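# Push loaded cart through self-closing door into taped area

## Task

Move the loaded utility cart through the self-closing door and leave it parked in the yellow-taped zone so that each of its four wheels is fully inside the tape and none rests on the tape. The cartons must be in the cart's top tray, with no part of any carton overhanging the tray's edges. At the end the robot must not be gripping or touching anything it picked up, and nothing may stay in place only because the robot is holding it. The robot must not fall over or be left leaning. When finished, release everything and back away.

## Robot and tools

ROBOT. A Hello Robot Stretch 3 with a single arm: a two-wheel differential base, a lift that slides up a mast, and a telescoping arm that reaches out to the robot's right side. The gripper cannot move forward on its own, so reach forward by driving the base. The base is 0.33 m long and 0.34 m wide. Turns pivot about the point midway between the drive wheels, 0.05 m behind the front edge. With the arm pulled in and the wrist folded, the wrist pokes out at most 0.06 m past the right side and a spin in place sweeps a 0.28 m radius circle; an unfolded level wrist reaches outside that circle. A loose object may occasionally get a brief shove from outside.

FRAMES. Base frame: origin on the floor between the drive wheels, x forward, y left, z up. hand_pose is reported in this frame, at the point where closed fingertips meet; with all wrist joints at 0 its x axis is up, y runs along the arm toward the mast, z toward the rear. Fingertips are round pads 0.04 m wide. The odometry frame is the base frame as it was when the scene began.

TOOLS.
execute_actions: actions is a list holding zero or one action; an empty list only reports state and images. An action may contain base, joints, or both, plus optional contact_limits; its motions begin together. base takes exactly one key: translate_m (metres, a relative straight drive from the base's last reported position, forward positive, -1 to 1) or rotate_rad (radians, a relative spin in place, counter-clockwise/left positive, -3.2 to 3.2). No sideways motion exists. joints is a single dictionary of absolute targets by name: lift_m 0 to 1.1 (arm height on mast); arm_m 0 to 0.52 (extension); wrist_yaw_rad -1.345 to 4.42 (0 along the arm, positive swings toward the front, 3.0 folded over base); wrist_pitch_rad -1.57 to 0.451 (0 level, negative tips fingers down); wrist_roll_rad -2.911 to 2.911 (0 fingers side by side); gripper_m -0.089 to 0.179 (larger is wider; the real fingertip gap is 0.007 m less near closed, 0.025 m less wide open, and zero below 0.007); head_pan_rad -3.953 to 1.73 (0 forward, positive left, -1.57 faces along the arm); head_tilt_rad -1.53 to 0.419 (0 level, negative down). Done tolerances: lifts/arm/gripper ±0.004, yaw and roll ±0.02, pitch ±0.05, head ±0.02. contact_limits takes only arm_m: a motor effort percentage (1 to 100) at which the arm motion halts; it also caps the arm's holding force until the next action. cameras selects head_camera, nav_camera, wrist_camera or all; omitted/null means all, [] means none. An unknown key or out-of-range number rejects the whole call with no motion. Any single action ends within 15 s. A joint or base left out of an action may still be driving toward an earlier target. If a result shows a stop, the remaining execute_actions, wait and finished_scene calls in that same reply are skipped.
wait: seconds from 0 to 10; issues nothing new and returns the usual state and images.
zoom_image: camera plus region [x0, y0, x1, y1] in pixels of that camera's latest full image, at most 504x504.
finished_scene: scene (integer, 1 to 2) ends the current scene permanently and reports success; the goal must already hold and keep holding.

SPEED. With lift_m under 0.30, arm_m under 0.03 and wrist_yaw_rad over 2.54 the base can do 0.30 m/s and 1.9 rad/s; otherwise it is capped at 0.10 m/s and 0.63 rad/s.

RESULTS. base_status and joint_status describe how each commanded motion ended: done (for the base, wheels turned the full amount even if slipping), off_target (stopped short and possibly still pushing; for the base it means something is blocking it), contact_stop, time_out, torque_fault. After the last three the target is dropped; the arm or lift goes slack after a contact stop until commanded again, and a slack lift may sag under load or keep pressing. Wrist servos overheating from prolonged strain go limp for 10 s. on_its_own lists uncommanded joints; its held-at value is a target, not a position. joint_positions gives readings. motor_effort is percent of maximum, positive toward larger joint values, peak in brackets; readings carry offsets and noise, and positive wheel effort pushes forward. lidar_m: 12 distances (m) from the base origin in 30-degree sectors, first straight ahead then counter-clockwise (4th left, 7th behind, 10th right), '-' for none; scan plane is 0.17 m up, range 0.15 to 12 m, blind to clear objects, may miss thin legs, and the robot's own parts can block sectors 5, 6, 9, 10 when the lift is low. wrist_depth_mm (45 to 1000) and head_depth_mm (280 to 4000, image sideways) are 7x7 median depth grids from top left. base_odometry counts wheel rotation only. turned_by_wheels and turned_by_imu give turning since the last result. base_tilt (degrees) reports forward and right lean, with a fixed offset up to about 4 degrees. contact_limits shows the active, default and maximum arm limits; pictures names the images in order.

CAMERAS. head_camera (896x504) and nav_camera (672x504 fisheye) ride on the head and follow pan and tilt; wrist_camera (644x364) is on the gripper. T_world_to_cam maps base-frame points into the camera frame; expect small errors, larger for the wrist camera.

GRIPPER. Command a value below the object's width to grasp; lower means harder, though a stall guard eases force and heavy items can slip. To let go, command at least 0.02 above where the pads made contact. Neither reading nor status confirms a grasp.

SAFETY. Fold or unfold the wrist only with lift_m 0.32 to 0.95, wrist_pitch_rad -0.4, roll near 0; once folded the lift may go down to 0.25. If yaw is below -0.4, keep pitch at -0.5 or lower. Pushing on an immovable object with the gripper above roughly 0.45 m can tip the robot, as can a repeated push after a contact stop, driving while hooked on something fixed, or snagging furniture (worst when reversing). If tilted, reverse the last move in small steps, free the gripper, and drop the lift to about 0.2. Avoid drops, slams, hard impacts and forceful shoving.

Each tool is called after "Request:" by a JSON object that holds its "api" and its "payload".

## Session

Request:
{"api": "execute_actions", "payload": {"actions": []}}

Scene clock: 0.00 s.
base_odometry: x=+0.000 y=+0.000 heading=+0.000 (m, m, rad; odometry frame)
turned_by_wheels: +0.000 (rad since the last result)
turned_by_imu: +0.000 (rad since the last result)
base_tilt: forward=+3.3 right=+1.0 (deg)
lidar_m: 1.68 1.68 1.05 0.89 0.89 1.00 0.84 0.84 0.96 1.01 1.01 1.99
head_depth_mm: 1897 1953 1953 1998 1982 2006 1992 / 1828 1853 1878 1883 1895 1916 1920 / 1767 1780 1792 1800 1826 1832 1829 / 1699 1709 1707 1725 1747 1762 1774 / 1622 1637 1641 1653 1690 1703 1707 / 1585 1595 1574 1605 1619 1636 1647 / 1526 1524 1546 1555 1568 1566 1592
base_status: not commanded
joint_positions: lift_m=+0.432 arm_m=-0.001 wrist_yaw_rad=+2.915 wrist_pitch_rad=-0.605 wrist_roll_rad=+0.018 gripper_m=+0.037 head_pan_rad=-0.009 head_tilt_rad=-0.015
joint_status: not commanded
motor_effort: left_wheel=-1 right_wheel=+0 lift_m=+34 arm_m=+0 wrist_yaw_rad=+0 wrist_pitch_rad=+6 wrist_roll_rad=+0 gripper_m=+0 head_pan_rad=-1 head_tilt_rad=+3 (%)
hand_pose: x=+0.0230 y=+0.0479 z=+0.4050 quat_wxyz=(+0.287, +0.700, +0.131, +0.641) (m; base frame)
wrist_depth_mm: 695 831 924 - - - - / 762 - 973 - - - - / 829 - 926 928 939 891 891 / 786 777 798 785 755 773 767 / 687 682 690 687 684 677 656 / 611 608 - 590 - 577 577 / 546 548 - 529 510 517 518
pictures: head_camera (sideways: a quarter turn clockwise sets it upright), nav_camera (sideways: a quarter turn counterclockwise sets it upright), wrist_camera
camera_calibration (this result's frames):
head_camera: T_world_to_cam=[[-0.0452469, 0.0181481, -0.998811, 1.32664], [0.0537587, 0.99843, 0.0157059, -0.0233314], [0.997528, -0.0529841, -0.0461515, 0.00698351], [0, 0, 0, 1]] pos_world=[0.0543144, -0.000411239, 1.32575]
nav_camera: T_world_to_cam=[[-0.00383638, 0.0326049, 0.999461, -1.25949], [-0.00259177, -0.999465, 0.0325951, 0.00923944], [0.999989, -0.00246533, 0.00391883, -0.046906], [0, 0, 0, 1]] pos_world=[0.0420975, 0.0501845, 1.25869]
wrist_camera: T_world_to_cam=[[0.977621, -0.207746, -0.033149, 0.00498766], [-0.165028, -0.65959, -0.733285, 0.36964], [0.130472, 0.722346, -0.679112, 0.399496], [0, 0, 0, 1]] pos_world=[0.00400168, -0.0437276, 0.54252]
Images, in order (width x height): head_camera 896x504, nav_camera 672x504, wrist_camera 644x364.

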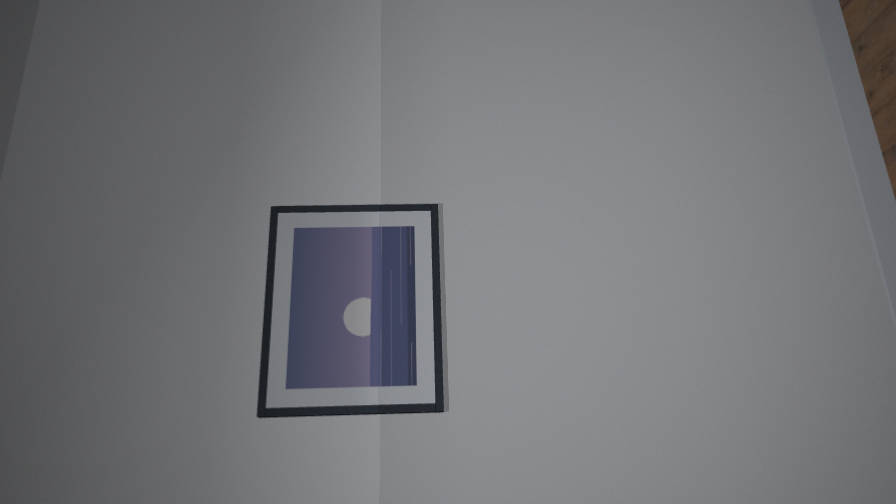

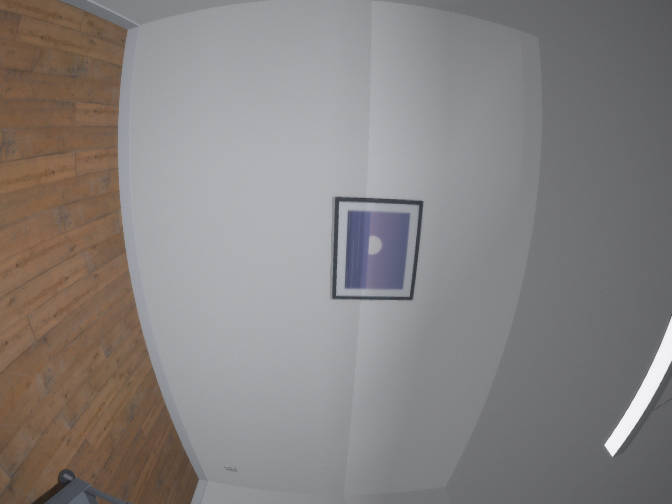

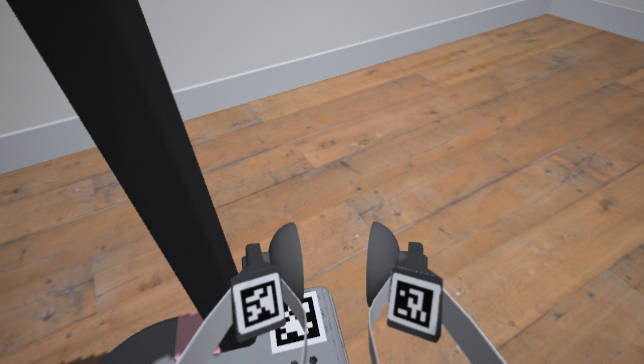

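Request:
{"api": "execute_actions", "payload": {"actions": [{"base":{"rotate_rad":-1.3},"joints":{"head_pan_rad":-0.2,"head_tilt_rad":-0.65,"wrist_pitch_rad":-0.4,"lift_m":0.28}}], "cameras": ["head_camera","nav_camera"]}}

Scene clock: 4.77 s.
base_odometry: x=+0.000 y=+0.000 heading=-1.300 (m, m, rad; odometry frame)
turned_by_wheels: -1.300 (rad since the last result)
turned_by_imu: -1.303 (rad since the last result)
base_tilt: forward=+3.2 right=+1.1 (deg)
lidar_m: 1.01 1.16 1.75 1.68 1.28 0.92 0.88 0.91 0.87 0.84 0.87 1.17
head_depth_mm: 1498 1556 1639 1693 1599 1395 1199 / 1823 1921 2050 2023 1669 1387 1202 / 2127 2281 2401 2065 1670 1395 1198 / 2536 2793 2756 2083 1657 1391 1189 / 2485 2675 2504 1763 1571 1378 1196 / 2430 1284 1104 1279 1559 1390 1192 / 2368 1400 1223 1405 1538 1375 1197
base_status: done
joint_positions: lift_m=+0.280 arm_m=-0.001 wrist_yaw_rad=+2.915 wrist_pitch_rad=-0.418 wrist_roll_rad=+0.018 gripper_m=+0.037 head_pan_rad=-0.193 head_tilt_rad=-0.642
joint_status: all done
motor_effort: left_wheel=+1(6) right_wheel=-1(6) lift_m=+24(36) arm_m=-1(1) wrist_yaw_rad=+0(0) wrist_pitch_rad=+9(10) wrist_roll_rad=+0(0) gripper_m=+1(2) head_pan_rad=-3(15) head_tilt_rad=-6(49) (%)
hand_pose: x=+0.0291 y=+0.0746 z=+0.2931 quat_wxyz=(+0.225, +0.709, +0.066, +0.665) (m; base frame)
wrist_depth_mm: - - - - - - - / - - - - - - - / - - 999 981 978 953 946 / 772 - 768 751 755 725 739 / 626 - 604 623 619 585 588 / 523 515 - 503 - 501 497 / 457 - - 435 431 430 433
pictures: head_camera (sideways: a quarter turn clockwise sets it upright), nav_camera (sideways: a quarter turn counterclockwise sets it upright)
camera_calibration (this result's frames):
head_camera: T_world_to_cam=[[-0.608349, 0.136933, -0.781768, 1.04676], [0.235998, 0.97166, -0.013453, 0.0135195], [0.757771, -0.19268, -0.623425, 0.759709], [0, 0, 0, 1]] pos_world=[0.0579188, -0.0100913, 1.29213]
nav_camera: T_world_to_cam=[[0.579009, -0.07995, 0.811392, -1.01744], [-0.167615, -0.985596, 0.0224952, 0.0234183], [0.797906, -0.149027, -0.58407, 0.719578], [0, 0, 0, 1]] pos_world=[0.0188751, 0.0489732, 1.2453]
Images, in order (width x height): head_camera 896x504, nav_camera 672x504.

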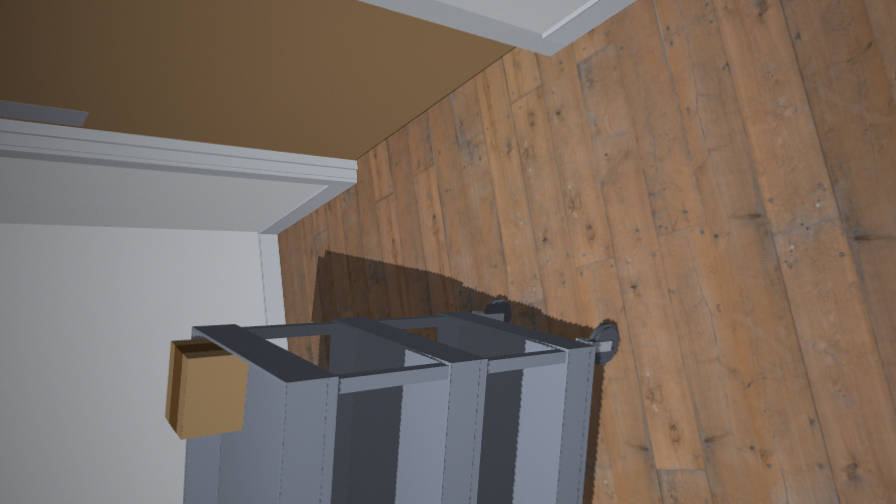

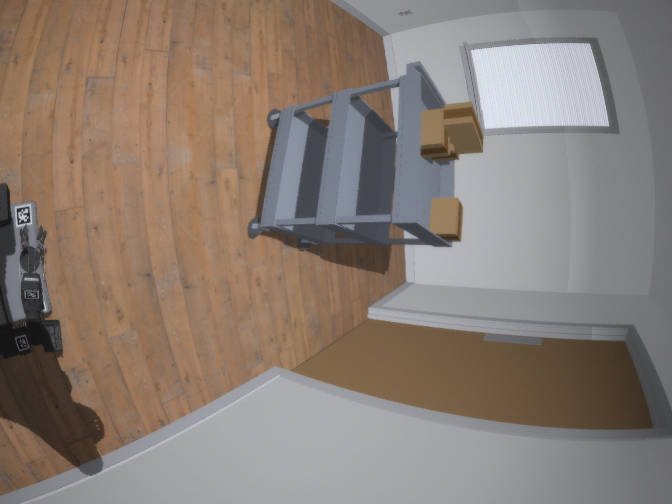

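Request:
{"api": "execute_actions", "payload": {"actions": [{"base":{"rotate_rad":2.73},"joints":{"head_pan_rad":-1.57,"head_tilt_rad":-1.2}}], "cameras": []}}

Request:
{"api": "execute_actions", "payload": {"actions": [{"base":{"translate_m":-1.0}}], "cameras": []}}

Request:
{"api": "execute_actions", "payload": {"actions": [{"base":{"translate_m":-0.36}}], "cameras": []}}

Request:
{"api": "execute_actions", "payload": {"actions": [{"base":{"rotate_rad":0.41},"joints":{"lift_m":0.4,"wrist_yaw_rad":1.2}}], "cameras": []}}

Request:
{"api": "execute_actions", "payload": {"actions": [{"joints":{"wrist_yaw_rad":0,"wrist_pitch_rad":0,"wrist_roll_rad":1.57,"gripper_m":0.175}}]}}

Scene clock: 17.90 s.
base_odometry: x=+0.000 y=+0.000 heading=+1.430 (m, m, rad; odometry frame)
turned_by_wheels: +2.730 (rad since the last result)
turned_by_imu: +2.727 (rad since the last result)
base_tilt: forward=+3.1 right=+1.1 (deg)
lidar_m: 0.90 0.88 0.93 0.86 0.85 0.89 1.28 1.01 1.23 1.72 1.68 1.19
head_depth_mm: 1766 1609 1480 1357 1281 1199 1122 / 1736 1605 1469 1367 1268 1203 - / 1749 1589 1468 1360 1281 - - / 1737 1582 1464 1354 1289 - 1091 / 1721 1579 1455 1345 1259 1184 1105 / 1714 1559 1448 1340 1253 1181 1101 / 1660 1562 1433 1334 1247 1171 1103
base_status: done
joint_positions: lift_m=+0.280 arm_m=-0.001 wrist_yaw_rad=+2.915 wrist_pitch_rad=-0.418 wrist_roll_rad=+0.018 gripper_m=+0.037 head_pan_rad=-1.563 head_tilt_rad=-1.186
joint_status: all done
motor_effort: left_wheel=-1(7) right_wheel=+2(9) lift_m=+24(24) arm_m=-1(1) wrist_yaw_rad=+0(0) wrist_pitch_rad=+8(9) wrist_roll_rad=+0(0) gripper_m=+1(1) head_pan_rad=-4(33) head_tilt_rad=-10(52) (%)
hand_pose: x=+0.0291 y=+0.0745 z=+0.2931 quat_wxyz=(+0.225, +0.709, +0.066, +0.665) (m; base frame)
wrist_depth_mm: - 777 873 - - 849 693 / 637 832 923 - - 869 717 / 693 - 909 - 975 878 732 / 731 - 750 750 745 746 724 / 619 - 612 605 607 597 593 / 517 508 - 505 - 509 501 / 466 - - 440 419 432 429
pictures: none
No camera images: the call's "cameras" was empty. Leave "cameras" out to get every camera's image.

Scene clock: 22.93 s.
base_odometry: x=-0.140 y=-0.990 heading=+1.430 (m, m, rad; odometry frame)
turned_by_wheels: +0.000 (rad since the last result)
turned_by_imu: -0.003 (rad since the last result)
base_tilt: forward=+3.3 right=+1.1 (deg)
lidar_m: 1.81 1.27 0.53 0.41 0.40 0.41 0.71 1.99 0.44 0.40 2.12 2.24
head_depth_mm: 643 595 926 1349 1268 1191 1112 / 657 591 924 1240 1275 1202 - / 655 578 924 1230 1295 - - / 653 582 915 1203 1288 - 1092 / 646 574 916 1313 1262 1173 1101 / 1689 1551 1443 1339 1248 1176 1104 / 1701 1565 1436 1342 1240 1172 1098
base_status: done
joint_positions: lift_m=+0.280 arm_m=-0.001 wrist_yaw_rad=+2.915 wrist_pitch_rad=-0.417 wrist_roll_rad=+0.018 gripper_m=+0.037 head_pan_rad=-1.564 head_tilt_rad=-1.186
joint_status: not commanded
motor_effort: left_wheel=-2(9) right_wheel=+0(5) lift_m=+25(24) arm_m=-1(1) wrist_yaw_rad=+0(0) wrist_pitch_rad=+8(9) wrist_roll_rad=+0(0) gripper_m=+0(1) head_pan_rad=-3(3) head_tilt_rad=-10(9) (%)
hand_pose: x=+0.0291 y=+0.0746 z=+0.2932 quat_wxyz=(+0.224, +0.709, +0.066, +0.665) (m; base frame)
wrist_depth_mm: - 374 430 517 648 863 - / - 403 456 550 713 - - / 348 - 488 600 777 953 920 / 374 - 522 648 741 739 729 / 396 - 551 600 618 600 596 / 409 461 - 504 - 495 500 / 424 - - 439 427 431 427
pictures: none
No camera images: the call's "cameras" was empty. Leave "cameras" out to get every camera's image.

Scene clock: 25.87 s.
base_odometry: x=-0.191 y=-1.346 heading=+1.430 (m, m, rad; odometry frame)
turned_by_wheels: +0.000 (rad since the last result)
turned_by_imu: -0.002 (rad since the last result)
base_tilt: forward=+3.4 right=+1.1 (deg)
lidar_m: 2.14 0.77 0.32 0.26 0.31 0.33 0.47 1.19 1.76 0.44 0.45 0.57
head_depth_mm: 1749 1606 1476 1364 1276 1197 932 / 1753 1606 1480 1363 1276 1204 - / 1729 1577 1468 1356 1282 - - / 1674 657 1434 1334 1282 - 1092 / 499 570 916 1229 1262 1181 1106 / 495 562 910 1211 1256 1173 1104 / 640 567 906 1196 1253 1164 1097
base_status: done
joint_positions: lift_m=+0.280 arm_m=-0.001 wrist_yaw_rad=+2.915 wrist_pitch_rad=-0.417 wrist_roll_rad=+0.018 gripper_m=+0.037 head_pan_rad=-1.564 head_tilt_rad=-1.186
joint_status: not commanded
motor_effort: left_wheel=-1(7) right_wheel=+2(3) lift_m=+24(24) arm_m=-1(1) wrist_yaw_rad=+0(0) wrist_pitch_rad=+8(9) wrist_roll_rad=+0(0) gripper_m=+1(1) head_pan_rad=-3(3) head_tilt_rad=-9(9) (%)
hand_pose: x=+0.0291 y=+0.0746 z=+0.2933 quat_wxyz=(+0.224, +0.709, +0.066, +0.665) (m; base frame)
wrist_depth_mm: - 302 289 319 409 550 822 / - 323 322 345 444 621 - / 276 - 351 380 493 728 929 / 294 - 395 415 559 693 726 / 317 - 429 461 592 587 589 / 337 369 - 483 - 503 488 / 348 - - 438 426 440 437
pictures: none
No camera images: the call's "cameras" was empty. Leave "cameras" out to get every camera's image.

Scene clock: 27.80 s.
base_odometry: x=-0.191 y=-1.346 heading=+1.840 (m, m, rad; odometry frame)
turned_by_wheels: +0.410 (rad since the last result)
turned_by_imu: +0.410 (rad since the last result)
base_tilt: forward=+3.2 right=+1.1 (deg)
lidar_m: 1.20 0.36 0.26 0.31 0.32 0.42 0.93 1.71 0.45 0.45 0.52 2.21
head_depth_mm: 503 573 1489 1373 1278 1196 - / 501 550 939 1358 1274 1198 - / 644 574 922 1231 1309 - - / 651 591 929 1234 - - 1093 / 646 958 935 1309 1236 1173 1104 / 644 938 940 1310 1242 1170 1104 / 611 751 1423 1330 1254 1166 1102
base_status: done
joint_positions: lift_m=+0.400 arm_m=-0.001 wrist_yaw_rad=+1.202 wrist_pitch_rad=-0.417 wrist_roll_rad=+0.018 gripper_m=+0.037 head_pan_rad=-1.564 head_tilt_rad=-1.186
joint_status: all done
motor_effort: left_wheel=-1(7) right_wheel=+1(6) lift_m=+44(50) arm_m=-2(1) wrist_yaw_rad=-2(0) wrist_pitch_rad=+8(8) wrist_roll_rad=+0(0) gripper_m=+1(0) head_pan_rad=-3(3) head_tilt_rad=-9(9) (%)
hand_pose: x=+0.1880 y=-0.2253 z=+0.4126 quat_wxyz=(+0.649, +0.514, -0.493, +0.266) (m; base frame)
wrist_depth_mm: - - - - - - - / - - - - - - - / - - - - - - - / 959 995 993 974 967 949 944 / 802 801 805 794 808 760 706 / 673 663 671 644 - 663 389 / 577 582 549 576 544 552 374
pictures: none
No camera images: the call's "cameras" was empty. Leave "cameras" out to get every camera's image.

Scene clock: 29.67 s.
base_odometry: x=-0.191 y=-1.346 heading=+1.840 (m, m, rad; odometry frame)
turned_by_wheels: +0.000 (rad since the last result)
turned_by_imu: +0.000 (rad since the last result)
base_tilt: forward=+3.3 right=+0.9 (deg)
lidar_m: 1.19 0.36 0.26 0.31 0.32 0.42 0.93 1.71 0.44 0.45 0.52 2.21
head_depth_mm: 505 570 1485 1373 1269 1204 - / 501 548 938 1366 1261 1209 - / 645 574 922 1220 1287 - - / 650 592 927 1242 - - 1088 / 645 952 938 1314 1258 1175 1107 / 641 941 941 1309 1255 1174 1105 / 611 749 1420 1331 1252 1165 1100
base_status: not commanded
joint_positions: lift_m=+0.400 arm_m=-0.001 wrist_yaw_rad=+0.002 wrist_pitch_rad=-0.021 wrist_roll_rad=+1.567 gripper_m=+0.175 head_pan_rad=-1.564 head_tilt_rad=-1.186
joint_status: all done
motor_effort: left_wheel=-1(2) right_wheel=+1(1) lift_m=+43(44) arm_m=-1(1) wrist_yaw_rad=-1(3) wrist_pitch_rad=+11(10) wrist_roll_rad=+1(3) gripper_m=+0(92) head_pan_rad=-3(2) head_tilt_rad=-9(9) (%)
hand_pose: x=-0.0209 y=-0.3999 z=+0.5087 quat_wxyz=(+0.002, +0.001, -1.000, -0.011) (m; base frame)
wrist_depth_mm: 341 502 - 169 172 644 429 / 344 506 - 180 183 644 439 / 339 501 - 192 197 647 434 / 344 503 833 207 799 645 432 / 344 538 - 225 - 635 431 / 335 - - 244 - 598 - / - - - 265 - 925 -
pictures: head_camera (sideways: a quarter turn clockwise sets it upright), nav_camera (sideways: a quarter turn counterclockwise sets it upright), wrist_camera
camera_calibration (this result's frames):
head_camera: T_world_to_cam=[[0.0111906, 0.937925, -0.346656, 0.476104], [0.999081, -0.0248332, -0.0349377, 0.0368179], [-0.0413776, -0.345947, -0.937341, 1.1727], [0, 0, 0, 1]] pos_world=[0.00641166, -0.0399425, 1.26555]
nav_camera: T_world_to_cam=[[0.0389765, -0.918902, 0.392556, -0.468429], [-0.999195, -0.0395713, 0.00658001, 0.0492213], [0.00948758, -0.392497, -0.919704, 1.1608], [0, 0, 0, 1]] pos_world=[0.0564262, 0.0271182, 1.25116]
wrist_camera: T_world_to_cam=[[-0.0037189, -0.0116715, -0.999925, 0.507989], [0.98967, 0.143265, -0.005353, 0.117987], [0.143317, -0.989616, 0.0110182, -0.236291], [0, 0, 0, 1]] pos_world=[-0.0810145, -0.244812, 0.511186]
Images, in order (width x height): head_camera 896x504, nav_camera 672x504, wrist_camera 644x364.

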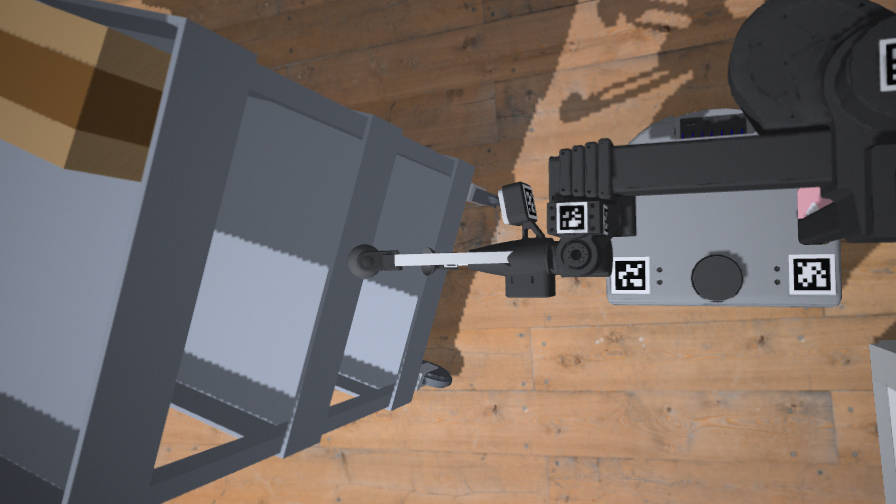

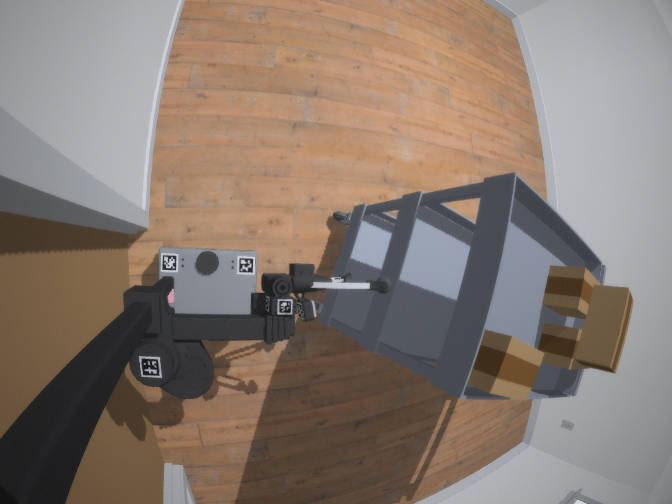

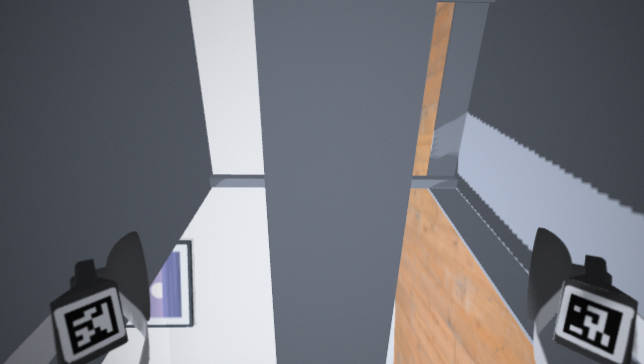

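Request:
{"api": "execute_actions", "payload": {"actions": [{"base":{"translate_m":0.03},"joints":{"arm_m":0.115}}], "cameras": []}}

Request:
{"api": "execute_actions", "payload": {"actions": [{"joints":{"gripper_m":0.06}}], "cameras": []}}

Request:
{"api": "execute_actions", "payload": {"actions": [{"base":{"translate_m":-0.29},"joints":{"arm_m":0}}], "cameras": ["nav_camera"]}}

Request:
{"api": "execute_actions", "payload": {"actions": [{"base":{"rotate_rad":-0.76},"joints":{"wrist_yaw_rad":0.9}}], "cameras": []}}

Request:
{"api": "execute_actions", "payload": {"actions": [{"base":{"rotate_rad":-0.76},"joints":{"wrist_yaw_rad":1.75,"head_tilt_rad":-1.4}}], "cameras": ["nav_camera"]}}

Scene clock: 37.73 s.
base_odometry: x=-0.199 y=-1.318 heading=+1.840 (m, m, rad; odometry frame)
turned_by_wheels: +0.000 (rad since the last result)
turned_by_imu: -0.001 (rad since the last result)
base_tilt: forward=+3.2 right=+1.0 (deg)
lidar_m: 1.21 0.36 0.25 0.29 0.32 0.42 0.96 1.74 0.45 0.45 0.53 2.18
head_depth_mm: 502 546 1455 1373 1276 1204 - / 515 558 926 1337 1271 1203 - / 652 584 922 1227 - - - / 651 603 927 1230 1269 - 1092 / 647 955 939 1305 1263 1177 1103 / 642 920 944 1327 1243 1176 1111 / 584 1504 1440 1333 1240 1167 1101
base_status: done
joint_positions: lift_m=+0.400 arm_m=+0.115 wrist_yaw_rad=+0.001 wrist_pitch_rad=-0.020 wrist_roll_rad=+1.567 gripper_m=+0.175 head_pan_rad=-1.564 head_tilt_rad=-1.186
joint_status: all done
motor_effort: left_wheel=-3(4) right_wheel=+1(5) lift_m=+44(44) arm_m=+4(8) wrist_yaw_rad=+0(2) wrist_pitch_rad=+9(10) wrist_roll_rad=+1(1) gripper_m=+1(1) head_pan_rad=-2(3) head_tilt_rad=-9(9) (%)
hand_pose: x=-0.0212 y=-0.5155 z=+0.5089 quat_wxyz=(+0.002, +0.000, -1.000, -0.010) (m; base frame)
wrist_depth_mm: 342 501 75 76 76 77 400 / 341 500 80 81 81 81 415 / 341 503 86 86 87 87 437 / 339 503 93 93 93 95 433 / 345 543 101 100 100 103 431 / 333 - 110 109 109 113 - / - - 123 119 119 837 -
pictures: none
No camera images: the call's "cameras" was empty. Leave "cameras" out to get every camera's image.

Scene clock: 39.37 s.
base_odometry: x=-0.199 y=-1.318 heading=+1.840 (m, m, rad; odometry frame)
turned_by_wheels: +0.000 (rad since the last result)
turned_by_imu: +0.000 (rad since the last result)
base_tilt: forward=+3.3 right=+1.0 (deg)
lidar_m: 1.20 0.36 0.25 0.29 0.32 0.42 0.96 1.74 0.46 0.46 0.54 2.17
head_depth_mm: 503 544 1466 1374 1282 1200 - / 514 559 927 1348 1272 1207 - / 653 587 923 1225 - - - / 650 607 926 1233 1270 - 1098 / 649 956 937 1310 1253 1178 1106 / 640 920 939 1322 1249 1169 1108 / 588 1506 1430 1332 1254 1166 1100
base_status: not commanded
joint_positions: lift_m=+0.400 arm_m=+0.115 wrist_yaw_rad=+0.003 wrist_pitch_rad=-0.035 wrist_roll_rad=+1.569 gripper_m=+0.061 head_pan_rad=-1.564 head_tilt_rad=-1.186
joint_status: all done
motor_effort: left_wheel=-1(2) right_wheel=+1(1) lift_m=+44(44) arm_m=+3(3) wrist_yaw_rad=-2(3) wrist_pitch_rad=+18(19) wrist_roll_rad=+0(1) gripper_m=-25(100) head_pan_rad=-3(3) head_tilt_rad=-10(10) (%)
hand_pose: x=-0.0207 y=-0.5150 z=+0.5049 quat_wxyz=(+0.001, +0.001, -1.000, -0.018) (m; base frame)
wrist_depth_mm: 352 484 77 77 78 79 432 / 350 488 82 82 83 84 424 / 350 522 87 88 89 91 425 / 349 530 94 94 95 99 426 / 353 528 101 102 103 511 425 / 350 - 110 111 112 113 422 / 345 - 123 122 124 918 388
pictures: none
No camera images: the call's "cameras" was empty. Leave "cameras" out to get every camera's image.

Scene clock: 43.37 s.
base_odometry: x=-0.122 y=-1.597 heading=+1.840 (m, m, rad; odometry frame)
turned_by_wheels: +0.000 (rad since the last result)
turned_by_imu: -0.001 (rad since the last result)
base_tilt: forward=+3.4 right=+1.0 (deg)
lidar_m: 1.12 0.44 0.31 0.29 0.30 0.39 0.68 1.45 0.41 0.36 0.36 2.47
head_depth_mm: 508 543 1475 1374 1275 1202 - / 492 526 850 1348 1272 1203 - / 511 541 912 1194 1289 - - / 648 596 905 1177 - - 1095 / 643 590 895 1134 1255 1183 1113 / 640 587 877 874 1260 1174 1106 / 637 584 558 1307 1248 1166 1098
base_status: done
joint_positions: lift_m=+0.400 arm_m=+0.000 wrist_yaw_rad=+0.071 wrist_pitch_rad=-0.040 wrist_roll_rad=+1.590 gripper_m=+0.064 head_pan_rad=-1.564 head_tilt_rad=-1.187
joint_status: all done
on_its_own: wrist_yaw_rad is held at +0.049, not at your +0.000, by its stall guard, which is not easing now; wrist_yaw_rad is at rest, and its effort (-24) is outside its rest range (-12 to +12)
motor_effort: left_wheel=+1(6) right_wheel=-4(17) lift_m=+43(43) arm_m=+1(9) wrist_yaw_rad=-24(44) wrist_pitch_rad=+20(21) wrist_roll_rad=-9(10) gripper_m=-16(25) head_pan_rad=-2(2) head_tilt_rad=-7(9) (%)
hand_pose: x=-0.0033 y=-0.3993 z=+0.5039 quat_wxyz=(-0.009, +0.035, -0.999, -0.021) (m; base frame)
wrist_depth_mm: 365 - 128 130 131 884 385 / 357 528 129 130 131 560 412 / 357 527 130 131 131 620 424 / 352 517 130 132 132 619 425 / 355 527 131 131 133 588 432 / 350 485 131 132 134 538 427 / 349 457 131 133 134 970 412
pictures: nav_camera (sideways: a quarter turn counterclockwise sets it upright)
camera_calibration (this result's frames):
nav_camera: T_world_to_cam=[[0.0389325, -0.919413, 0.391362, -0.466874], [-0.999197, -0.0395281, 0.00653766, 0.0492765], [0.00945901, -0.391303, -0.920213, 1.16146], [0, 0, 0, 1]] pos_world=[0.0564272, 0.0271815, 1.25119]
Images, in order (width x height): nav_camera 672x504.

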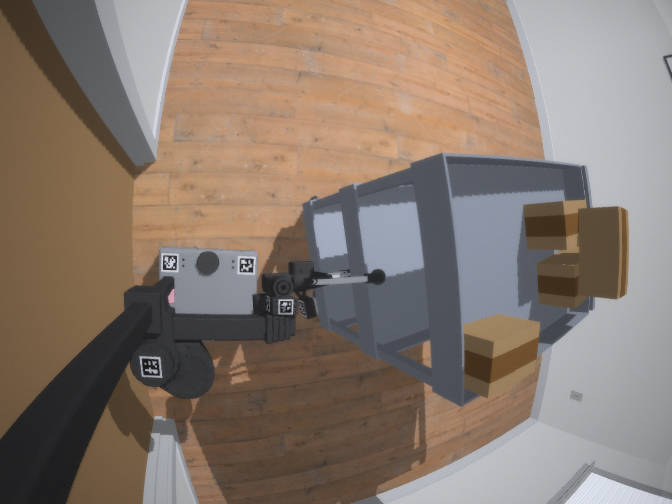

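Scene clock: 45.50 s.
base_odometry: x=-0.122 y=-1.597 heading=+1.080 (m, m, rad; odometry frame)
turned_by_wheels: -0.760 (rad since the last result)
turned_by_imu: -0.760 (rad since the last result)
base_tilt: forward=+3.3 right=+0.9 (deg)
lidar_m: 2.62 2.35 0.44 0.35 0.30 0.30 0.34 0.57 1.41 0.40 0.29 0.28
head_depth_mm: 1533 1618 1481 1371 1273 1197 - / 1675 1603 1480 1362 1273 1198 - / 1711 1593 1463 1359 1299 - - / 1733 1582 1465 1344 - - 1088 / 1713 1543 940 1196 1239 1165 1108 / 1673 527 892 852 1134 1166 1105 / 479 489 511 830 798 1160 1104
base_status: done
joint_positions: lift_m=+0.400 arm_m=+0.000 wrist_yaw_rad=+0.911 wrist_pitch_rad=-0.040 wrist_roll_rad=+1.582 gripper_m=+0.064 head_pan_rad=-1.564 head_tilt_rad=-1.187
joint_status: all done
motor_effort: left_wheel=+1(7) right_wheel=-5(16) lift_m=+43(43) arm_m=+1(9) wrist_yaw_rad=-11(68) wrist_pitch_rad=+20(20) wrist_roll_rad=-6(10) gripper_m=-18(16) head_pan_rad=-2(1) head_tilt_rad=-9(8) (%)
hand_pose: x=+0.1802 y=-0.3011 z=+0.5039 quat_wxyz=(+0.004, +0.440, -0.898, -0.020) (m; base frame)
wrist_depth_mm: 365 - 134 135 137 878 393 / 355 581 134 135 136 580 419 / 357 529 134 135 136 616 418 / 358 539 134 135 137 608 417 / 350 528 134 135 137 583 426 / 352 493 134 136 136 547 419 / 355 456 134 135 137 564 406
pictures: none
No camera images: the call's "cameras" was empty. Leave "cameras" out to get every camera's image.

Scene clock: 47.63 s.
base_odometry: x=-0.122 y=-1.597 heading=+0.320 (m, m, rad; odometry frame)
turned_by_wheels: -0.760 (rad since the last result)
turned_by_imu: -0.760 (rad since the last result)
base_tilt: forward=+3.2 right=+1.0 (deg)
lidar_m: 0.18 0.18 2.43 0.84 0.42 0.31 0.30 0.31 0.42 0.92 0.33 0.20
head_depth_mm: 774 812 809 804 780 760 802 / 900 1061 1152 1139 1048 - 973 / 1385 1354 1326 1296 - - - / 1409 1359 1312 - - 1206 1163 / 1393 1357 1314 1279 1232 1194 1169 / 1398 1352 1310 1265 1084 1183 1154 / 1394 1337 1301 788 761 745 1148
base_status: done
joint_positions: lift_m=+0.400 arm_m=+0.000 wrist_yaw_rad=+1.777 wrist_pitch_rad=-0.040 wrist_roll_rad=+1.575 gripper_m=+0.064 head_pan_rad=-1.564 head_tilt_rad=-1.383
joint_status: wrist_yaw_rad off_target (ended at +1.777, target +1.750); the others done
on_its_own: wrist_yaw_rad is at rest, and its effort (-29) is outside its rest range (-12 to +12)
motor_effort: left_wheel=+2(4) right_wheel=-4(12) lift_m=+43(44) arm_m=+2(6) wrist_yaw_rad=-29(69) wrist_pitch_rad=+20(20) wrist_roll_rad=-3(5) gripper_m=-16(17) head_pan_rad=-2(4) head_tilt_rad=-10(35) (%)
hand_pose: x=+0.2283 y=-0.0926 z=+0.5038 quat_wxyz=(+0.015, +0.776, -0.631, -0.014) (m; base frame)
wrist_depth_mm: 359 629 119 119 121 579 430 / 356 537 121 122 124 612 415 / 355 531 125 125 126 613 422 / 355 538 128 128 130 607 429 / 353 525 132 131 133 569 422 / 354 498 134 135 136 546 424 / 353 493 138 139 139 931 416
pictures: nav_camera (sideways: a quarter turn counterclockwise sets it upright)
camera_calibration (this result's frames):
nav_camera: T_world_to_cam=[[0.0393413, -0.978093, 0.204419, -0.223421], [-0.999192, -0.0401797, 0.0000496176, 0.057724], [0.00816496, -0.204256, -0.978883, 1.23761], [0, 0, 0, 1]] pos_world=[0.056362, 0.0365823, 1.25714]
Images, in order (width x height): nav_camera 672x504.

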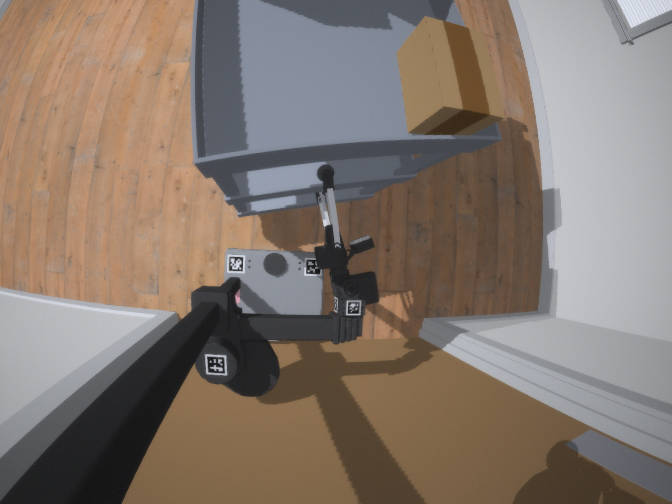

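Request:
{"api": "execute_actions", "payload": {"actions": [{"base":{"translate_m":-0.8},"joints":{"wrist_yaw_rad":1.65}}], "cameras": ["nav_camera"]}}

Scene clock: 58.93 s.
base_odometry: x=-0.881 y=-1.849 heading=+0.320 (m, m, rad; odometry frame)
turned_by_wheels: +0.000 (rad since the last result)
turned_by_imu: +0.002 (rad since the last result)
base_tilt: forward=+3.4 right=+1.1 (deg)
lidar_m: 0.21 0.22 0.24 0.20 0.20 0.24 0.41 1.74 1.45 1.40 0.29 0.22
head_depth_mm: 1425 1379 1341 1292 1259 659 460 / 1428 1379 1328 1292 1260 - 513 / 1418 1373 1333 1300 - - - / 1406 1362 1313 - - 917 548 / 1394 1359 1310 1272 1230 1105 599 / 1397 1356 1305 1249 1214 1190 650 / 1380 1340 803 780 772 1184 706
base_status: done
joint_positions: lift_m=+0.400 arm_m=+0.000 wrist_yaw_rad=+1.629 wrist_pitch_rad=-0.041 wrist_roll_rad=+1.570 gripper_m=+0.064 head_pan_rad=-1.567 head_tilt_rad=-1.385
joint_status: wrist_yaw_rad off_target (ended at +1.629, target +1.650)
on_its_own: wrist_yaw_rad is at rest, and its effort (+22) is outside its rest range (-12 to +12)
motor_effort: left_wheel=-2(43) right_wheel=-3(48) lift_m=+40(44) arm_m=+2(3) wrist_yaw_rad=+22(57) wrist_pitch_rad=+20(21) wrist_roll_rad=+0(6) gripper_m=-17(17) head_pan_rad=-1(2) head_tilt_rad=-9(11) (%)
hand_pose: x=+0.2332 y=-0.1299 z=+0.5036 quat_wxyz=(+0.016, +0.727, -0.686, -0.014) (m; base frame)
wrist_depth_mm: 358 539 115 115 117 548 416 / 353 528 119 119 120 620 423 / 359 532 122 123 124 617 416 / 352 539 127 127 129 606 421 / 359 538 132 132 133 574 418 / 354 533 135 136 138 548 420 / 356 - 141 142 145 921 401
pictures: nav_camera (sideways: a quarter turn counterclockwise sets it upright)
camera_calibration (this result's frames):
nav_camera: T_world_to_cam=[[0.0364558, -0.978558, 0.202722, -0.221193], [-0.999307, -0.0372305, -0.0000080804, 0.0577998], [0.00755534, -0.202581, -0.979236, 1.23807], [0, 0, 0, 1]] pos_world=[0.0564695, 0.0365114, 1.2572]
Images, in order (width x height): nav_camera 672x504.

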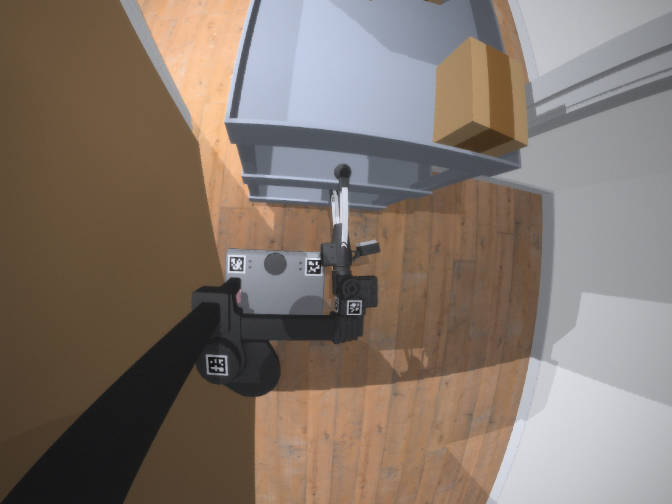

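Request:
{"api": "execute_actions", "payload": {"actions": [{"base":{"translate_m":-0.7},"joints":{"wrist_yaw_rad":1.62,"head_pan_rad":0.8,"head_tilt_rad":-1.1}}], "cameras": ["nav_camera"]}}

Scene clock: 69.20 s.
base_odometry: x=-1.546 y=-2.070 heading=+0.320 (m, m, rad; odometry frame)
turned_by_wheels: +0.000 (rad since the last result)
turned_by_imu: -0.003 (rad since the last result)
base_tilt: forward=+3.3 right=+1.1 (deg)
lidar_m: 0.23 0.18 1.64 2.36 1.37 1.02 0.98 1.02 1.41 1.39 0.28 0.24
head_depth_mm: - - 1526 524 474 763 973 / 1301 - - 451 789 996 1109 / 1398 1640 1553 349 559 1165 1130 / 1622 1674 1490 1409 1285 1177 - / 1764 1714 1548 1404 1275 1202 - / 1878 1715 1521 1392 1284 1185 - / 1910 1710 1517 1395 1268 1209 -
base_status: done
joint_positions: lift_m=+0.400 arm_m=+0.000 wrist_yaw_rad=+1.569 wrist_pitch_rad=-0.041 wrist_roll_rad=+1.569 gripper_m=+0.064 head_pan_rad=+0.794 head_tilt_rad=-1.100
joint_status: wrist_yaw_rad off_target (ended at +1.569, target +1.620); the others done
on_its_own: wrist_yaw_rad is at rest, and its effort (+54) is outside its rest range (-12 to +12)
motor_effort: left_wheel=-5(9) right_wheel=+5(16) lift_m=+40(41) arm_m=-5(5) wrist_yaw_rad=+54(70) wrist_pitch_rad=+21(21) wrist_roll_rad=+0(0) gripper_m=-16(16) head_pan_rad=+1(33) head_tilt_rad=-1(28) (%)
hand_pose: x=+0.2337 y=-0.1457 z=+0.5037 quat_wxyz=(+0.015, +0.706, -0.708, -0.014) (m; base frame)
wrist_depth_mm: 355 527 102 102 103 533 414 / 356 535 107 108 109 544 421 / 353 547 113 113 114 575 419 / 356 530 120 120 122 621 418 / 360 527 128 128 129 561 419 / 354 - 134 136 138 511 419 / 354 719 149 147 150 631 394
pictures: nav_camera (sideways: a quarter turn counterclockwise sets it upright)
camera_calibration (this result's frames):
nav_camera: T_world_to_cam=[[0.595173, 0.651712, 0.470149, -0.572888], [0.735007, -0.677995, 0.00935951, 0.0350231], [0.324858, 0.339993, -0.882537, 1.11059], [0, 0, 0, 1]] pos_world=[-0.0455596, 0.0195105, 1.24915]
Images, in order (width x height): nav_camera 672x504.

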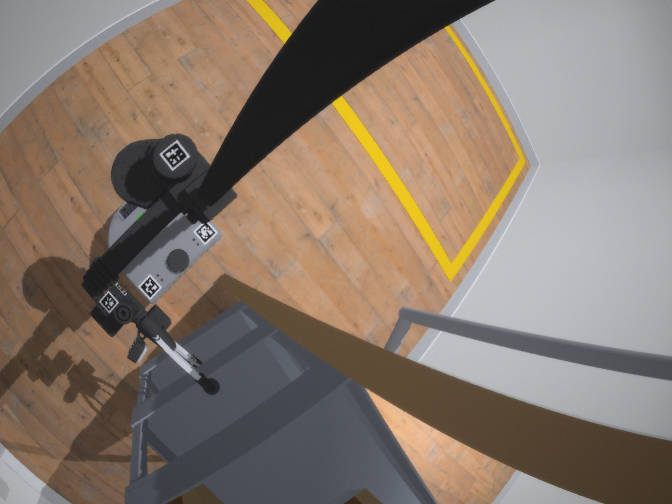

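Request:
{"api": "execute_actions", "payload": {"actions": [{"base":{"translate_m":-0.3},"joints":{"wrist_yaw_rad":1.55,"head_pan_rad":0,"head_tilt_rad":-1.3}}], "cameras": ["nav_camera"]}}

Scene clock: 75.07 s.
base_odometry: x=-1.830 y=-2.164 heading=+0.320 (m, m, rad; odometry frame)
turned_by_wheels: +0.000 (rad since the last result)
turned_by_imu: -0.001 (rad since the last result)
base_tilt: forward=+3.3 right=+1.0 (deg)
lidar_m: 0.26 1.48 2.07 2.37 0.96 0.71 0.69 0.71 0.99 1.39 0.27 0.25
head_depth_mm: 578 552 523 820 1241 1201 1145 / 583 550 520 827 1224 - 1134 / 580 547 521 835 1255 - 1132 / 539 543 526 1074 1251 - 1119 / 648 509 620 1281 1242 - - / 1131 1431 1358 1300 1236 1188 - / 1513 1431 1360 1290 1224 1185 -
base_status: done
joint_positions: lift_m=+0.400 arm_m=+0.000 wrist_yaw_rad=+1.535 wrist_pitch_rad=-0.041 wrist_roll_rad=+1.566 gripper_m=+0.064 head_pan_rad=+0.007 head_tilt_rad=-1.285
joint_status: all done
on_its_own: wrist_yaw_rad is at rest, and its effort (+17) is outside its rest range (-12 to +12)
motor_effort: left_wheel=-2(7) right_wheel=+0(13) lift_m=+41(40) arm_m=-4(4) wrist_yaw_rad=+17(62) wrist_pitch_rad=+20(20) wrist_roll_rad=+2(3) gripper_m=-16(16) head_pan_rad=-3(31) head_tilt_rad=-10(35) (%)
hand_pose: x=+0.2335 y=-0.1543 z=+0.5037 quat_wxyz=(+0.017, +0.694, -0.720, -0.013) (m; base frame)
wrist_depth_mm: 358 487 87 87 88 90 423 / 358 532 93 94 95 99 420 / 354 531 101 102 103 542 416 / 352 533 111 111 112 570 420 / 353 - 123 122 123 528 422 / 357 434 134 135 137 447 417 / 365 - - 152 157 950 380
pictures: nav_camera (sideways: a quarter turn counterclockwise sets it upright)
camera_calibration (this result's frames):
nav_camera: T_world_to_cam=[[0.953131, 0.0393275, 0.29999, -0.35345], [0.040179, -0.999187, 0.0033324, 0.0471098], [0.299877, 0.00887706, -0.953937, 1.20348], [0, 0, 0, 1]] pos_world=[-0.0259036, 0.0502884, 1.25391]
Images, in order (width x height): nav_camera 672x504.

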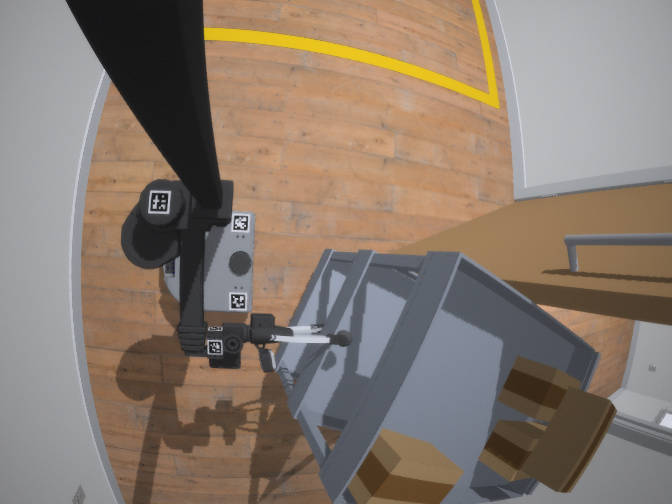

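Door is helping turn it.

Request:
{"api": "execute_actions", "payload": {"actions": [{"base":{"rotate_rad":-0.85},"joints":{"wrist_yaw_rad":1.9}}], "cameras": ["nav_camera"]}}

Request:
{"api": "execute_actions", "payload": {"actions": [{"base":{"translate_m":-0.25},"joints":{"wrist_yaw_rad":1.75}}], "cameras": ["nav_camera"]}}

Scene clock: 80.03 s.
base_odometry: x=-1.830 y=-2.164 heading=-0.530 (m, m, rad; odometry frame)
turned_by_wheels: -0.850 (rad since the last result)
turned_by_imu: -0.850 (rad since the last result)
base_tilt: forward=+3.3 right=+1.1 (deg)
lidar_m: 0.15 0.15 0.16 1.62 2.38 1.49 0.81 0.69 0.69 0.78 1.29 0.19
head_depth_mm: 439 416 496 1325 1260 1204 1147 / 437 429 487 1128 1258 - 1137 / 574 537 518 825 1258 - 1131 / 576 544 515 500 1237 - 1128 / 572 542 513 493 1167 - - / 558 539 509 485 1204 1190 - / 506 535 509 483 1222 1191 -
base_status: done
joint_positions: lift_m=+0.400 arm_m=+0.000 wrist_yaw_rad=+1.893 wrist_pitch_rad=-0.041 wrist_roll_rad=+1.583 gripper_m=+0.064 head_pan_rad=+0.007 head_tilt_rad=-1.285
joint_status: all done
motor_effort: left_wheel=-1(6) right_wheel=-1(10) lift_m=+41(40) arm_m=+2(6) wrist_yaw_rad=+7(94) wrist_pitch_rad=+20(21) wrist_roll_rad=-6(6) gripper_m=-17(17) head_pan_rad=-3(4) head_tilt_rad=-10(9) (%)
hand_pose: x=+0.2205 y=-0.0639 z=+0.5036 quat_wxyz=(+0.014, +0.811, -0.584, -0.017) (m; base frame)
wrist_depth_mm: 359 - 132 132 134 863 392 / 359 527 132 134 135 583 417 / 357 542 134 135 136 605 422 / 351 527 135 135 137 610 422 / 353 536 135 135 138 601 423 / 349 486 136 136 138 555 425 / 354 455 137 138 139 556 402
pictures: nav_camera (sideways: a quarter turn counterclockwise sets it upright)
camera_calibration (this result's frames):
nav_camera: T_world_to_cam=[[0.953217, 0.0389863, 0.299761, -0.353152], [0.0398216, -0.999201, 0.00332446, 0.0471223], [0.299651, 0.00876802, -0.954009, 1.20357], [0, 0, 0, 1]] pos_world=[-0.025897, 0.0502998, 1.25392]
Images, in order (width x height): nav_camera 672x504.

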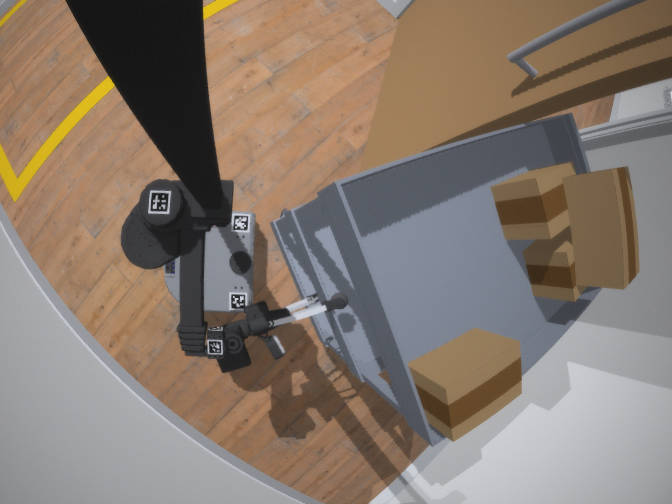

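Scene clock: 83.57 s.
base_odometry: x=-2.046 y=-2.038 heading=-0.530 (m, m, rad; odometry frame)
turned_by_wheels: +0.000 (rad since the last result)
turned_by_imu: -0.001 (rad since the last result)
base_tilt: forward=+3.3 right=+1.0 (deg)
lidar_m: 0.18 0.18 1.41 1.81 2.19 1.12 0.62 0.52 0.52 0.59 0.32 0.20
head_depth_mm: 585 475 484 851 1263 1213 1093 / 583 549 519 842 1259 - 1142 / 579 548 516 828 1253 - 1131 / 569 544 515 817 1233 - 1121 / 561 541 511 792 1234 - - / 565 539 510 531 1234 1194 - / 563 532 507 1275 1234 1182 -
base_status: done
joint_positions: lift_m=+0.400 arm_m=+0.000 wrist_yaw_rad=+1.726 wrist_pitch_rad=-0.041 wrist_roll_rad=+1.578 gripper_m=+0.064 head_pan_rad=+0.007 head_tilt_rad=-1.285
joint_status: wrist_yaw_rad off_target (ended at +1.726, target +1.750)
on_its_own: wrist_yaw_rad is at rest, and its effort (+26) is outside its rest range (-12 to +12)
motor_effort: left_wheel=-2(4) right_wheel=-2(19) lift_m=+41(41) arm_m=+1(5) wrist_yaw_rad=+26(46) wrist_pitch_rad=+20(21) wrist_roll_rad=-4(6) gripper_m=-16(17) head_pan_rad=-4(2) head_tilt_rad=-9(8) (%)
hand_pose: x=+0.2306 y=-0.1054 z=+0.5037 quat_wxyz=(+0.014, +0.760, -0.650, -0.016) (m; base frame)
wrist_depth_mm: 357 - 123 124 125 569 410 / 355 533 125 126 128 622 419 / 359 535 128 129 130 628 418 / 356 535 131 131 133 611 421 / 354 530 133 134 136 602 423 / 354 528 135 137 138 547 422 / 352 478 139 140 142 957 404
pictures: nav_camera (sideways: a quarter turn counterclockwise sets it upright)
camera_calibration (this result's frames):
nav_camera: T_world_to_cam=[[0.953217, 0.0389865, 0.299761, -0.353152], [0.0398218, -0.999201, 0.00332446, 0.0471223], [0.299651, 0.00876808, -0.954008, 1.20357], [0, 0, 0, 1]] pos_world=[-0.025897, 0.0502998, 1.25392]
Images, in order (width x height): nav_camera 672x504.

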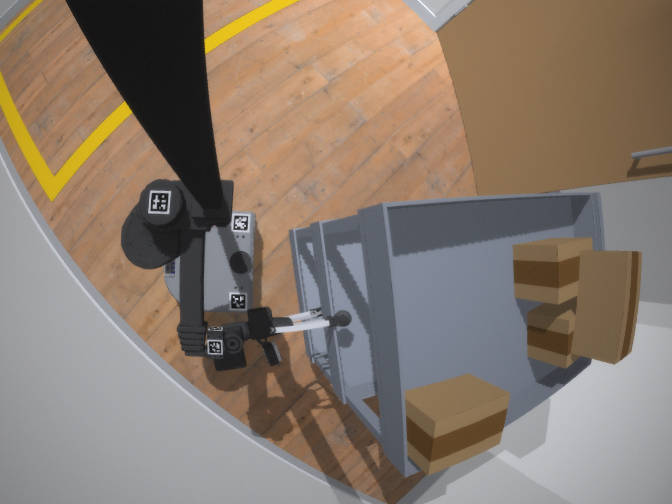

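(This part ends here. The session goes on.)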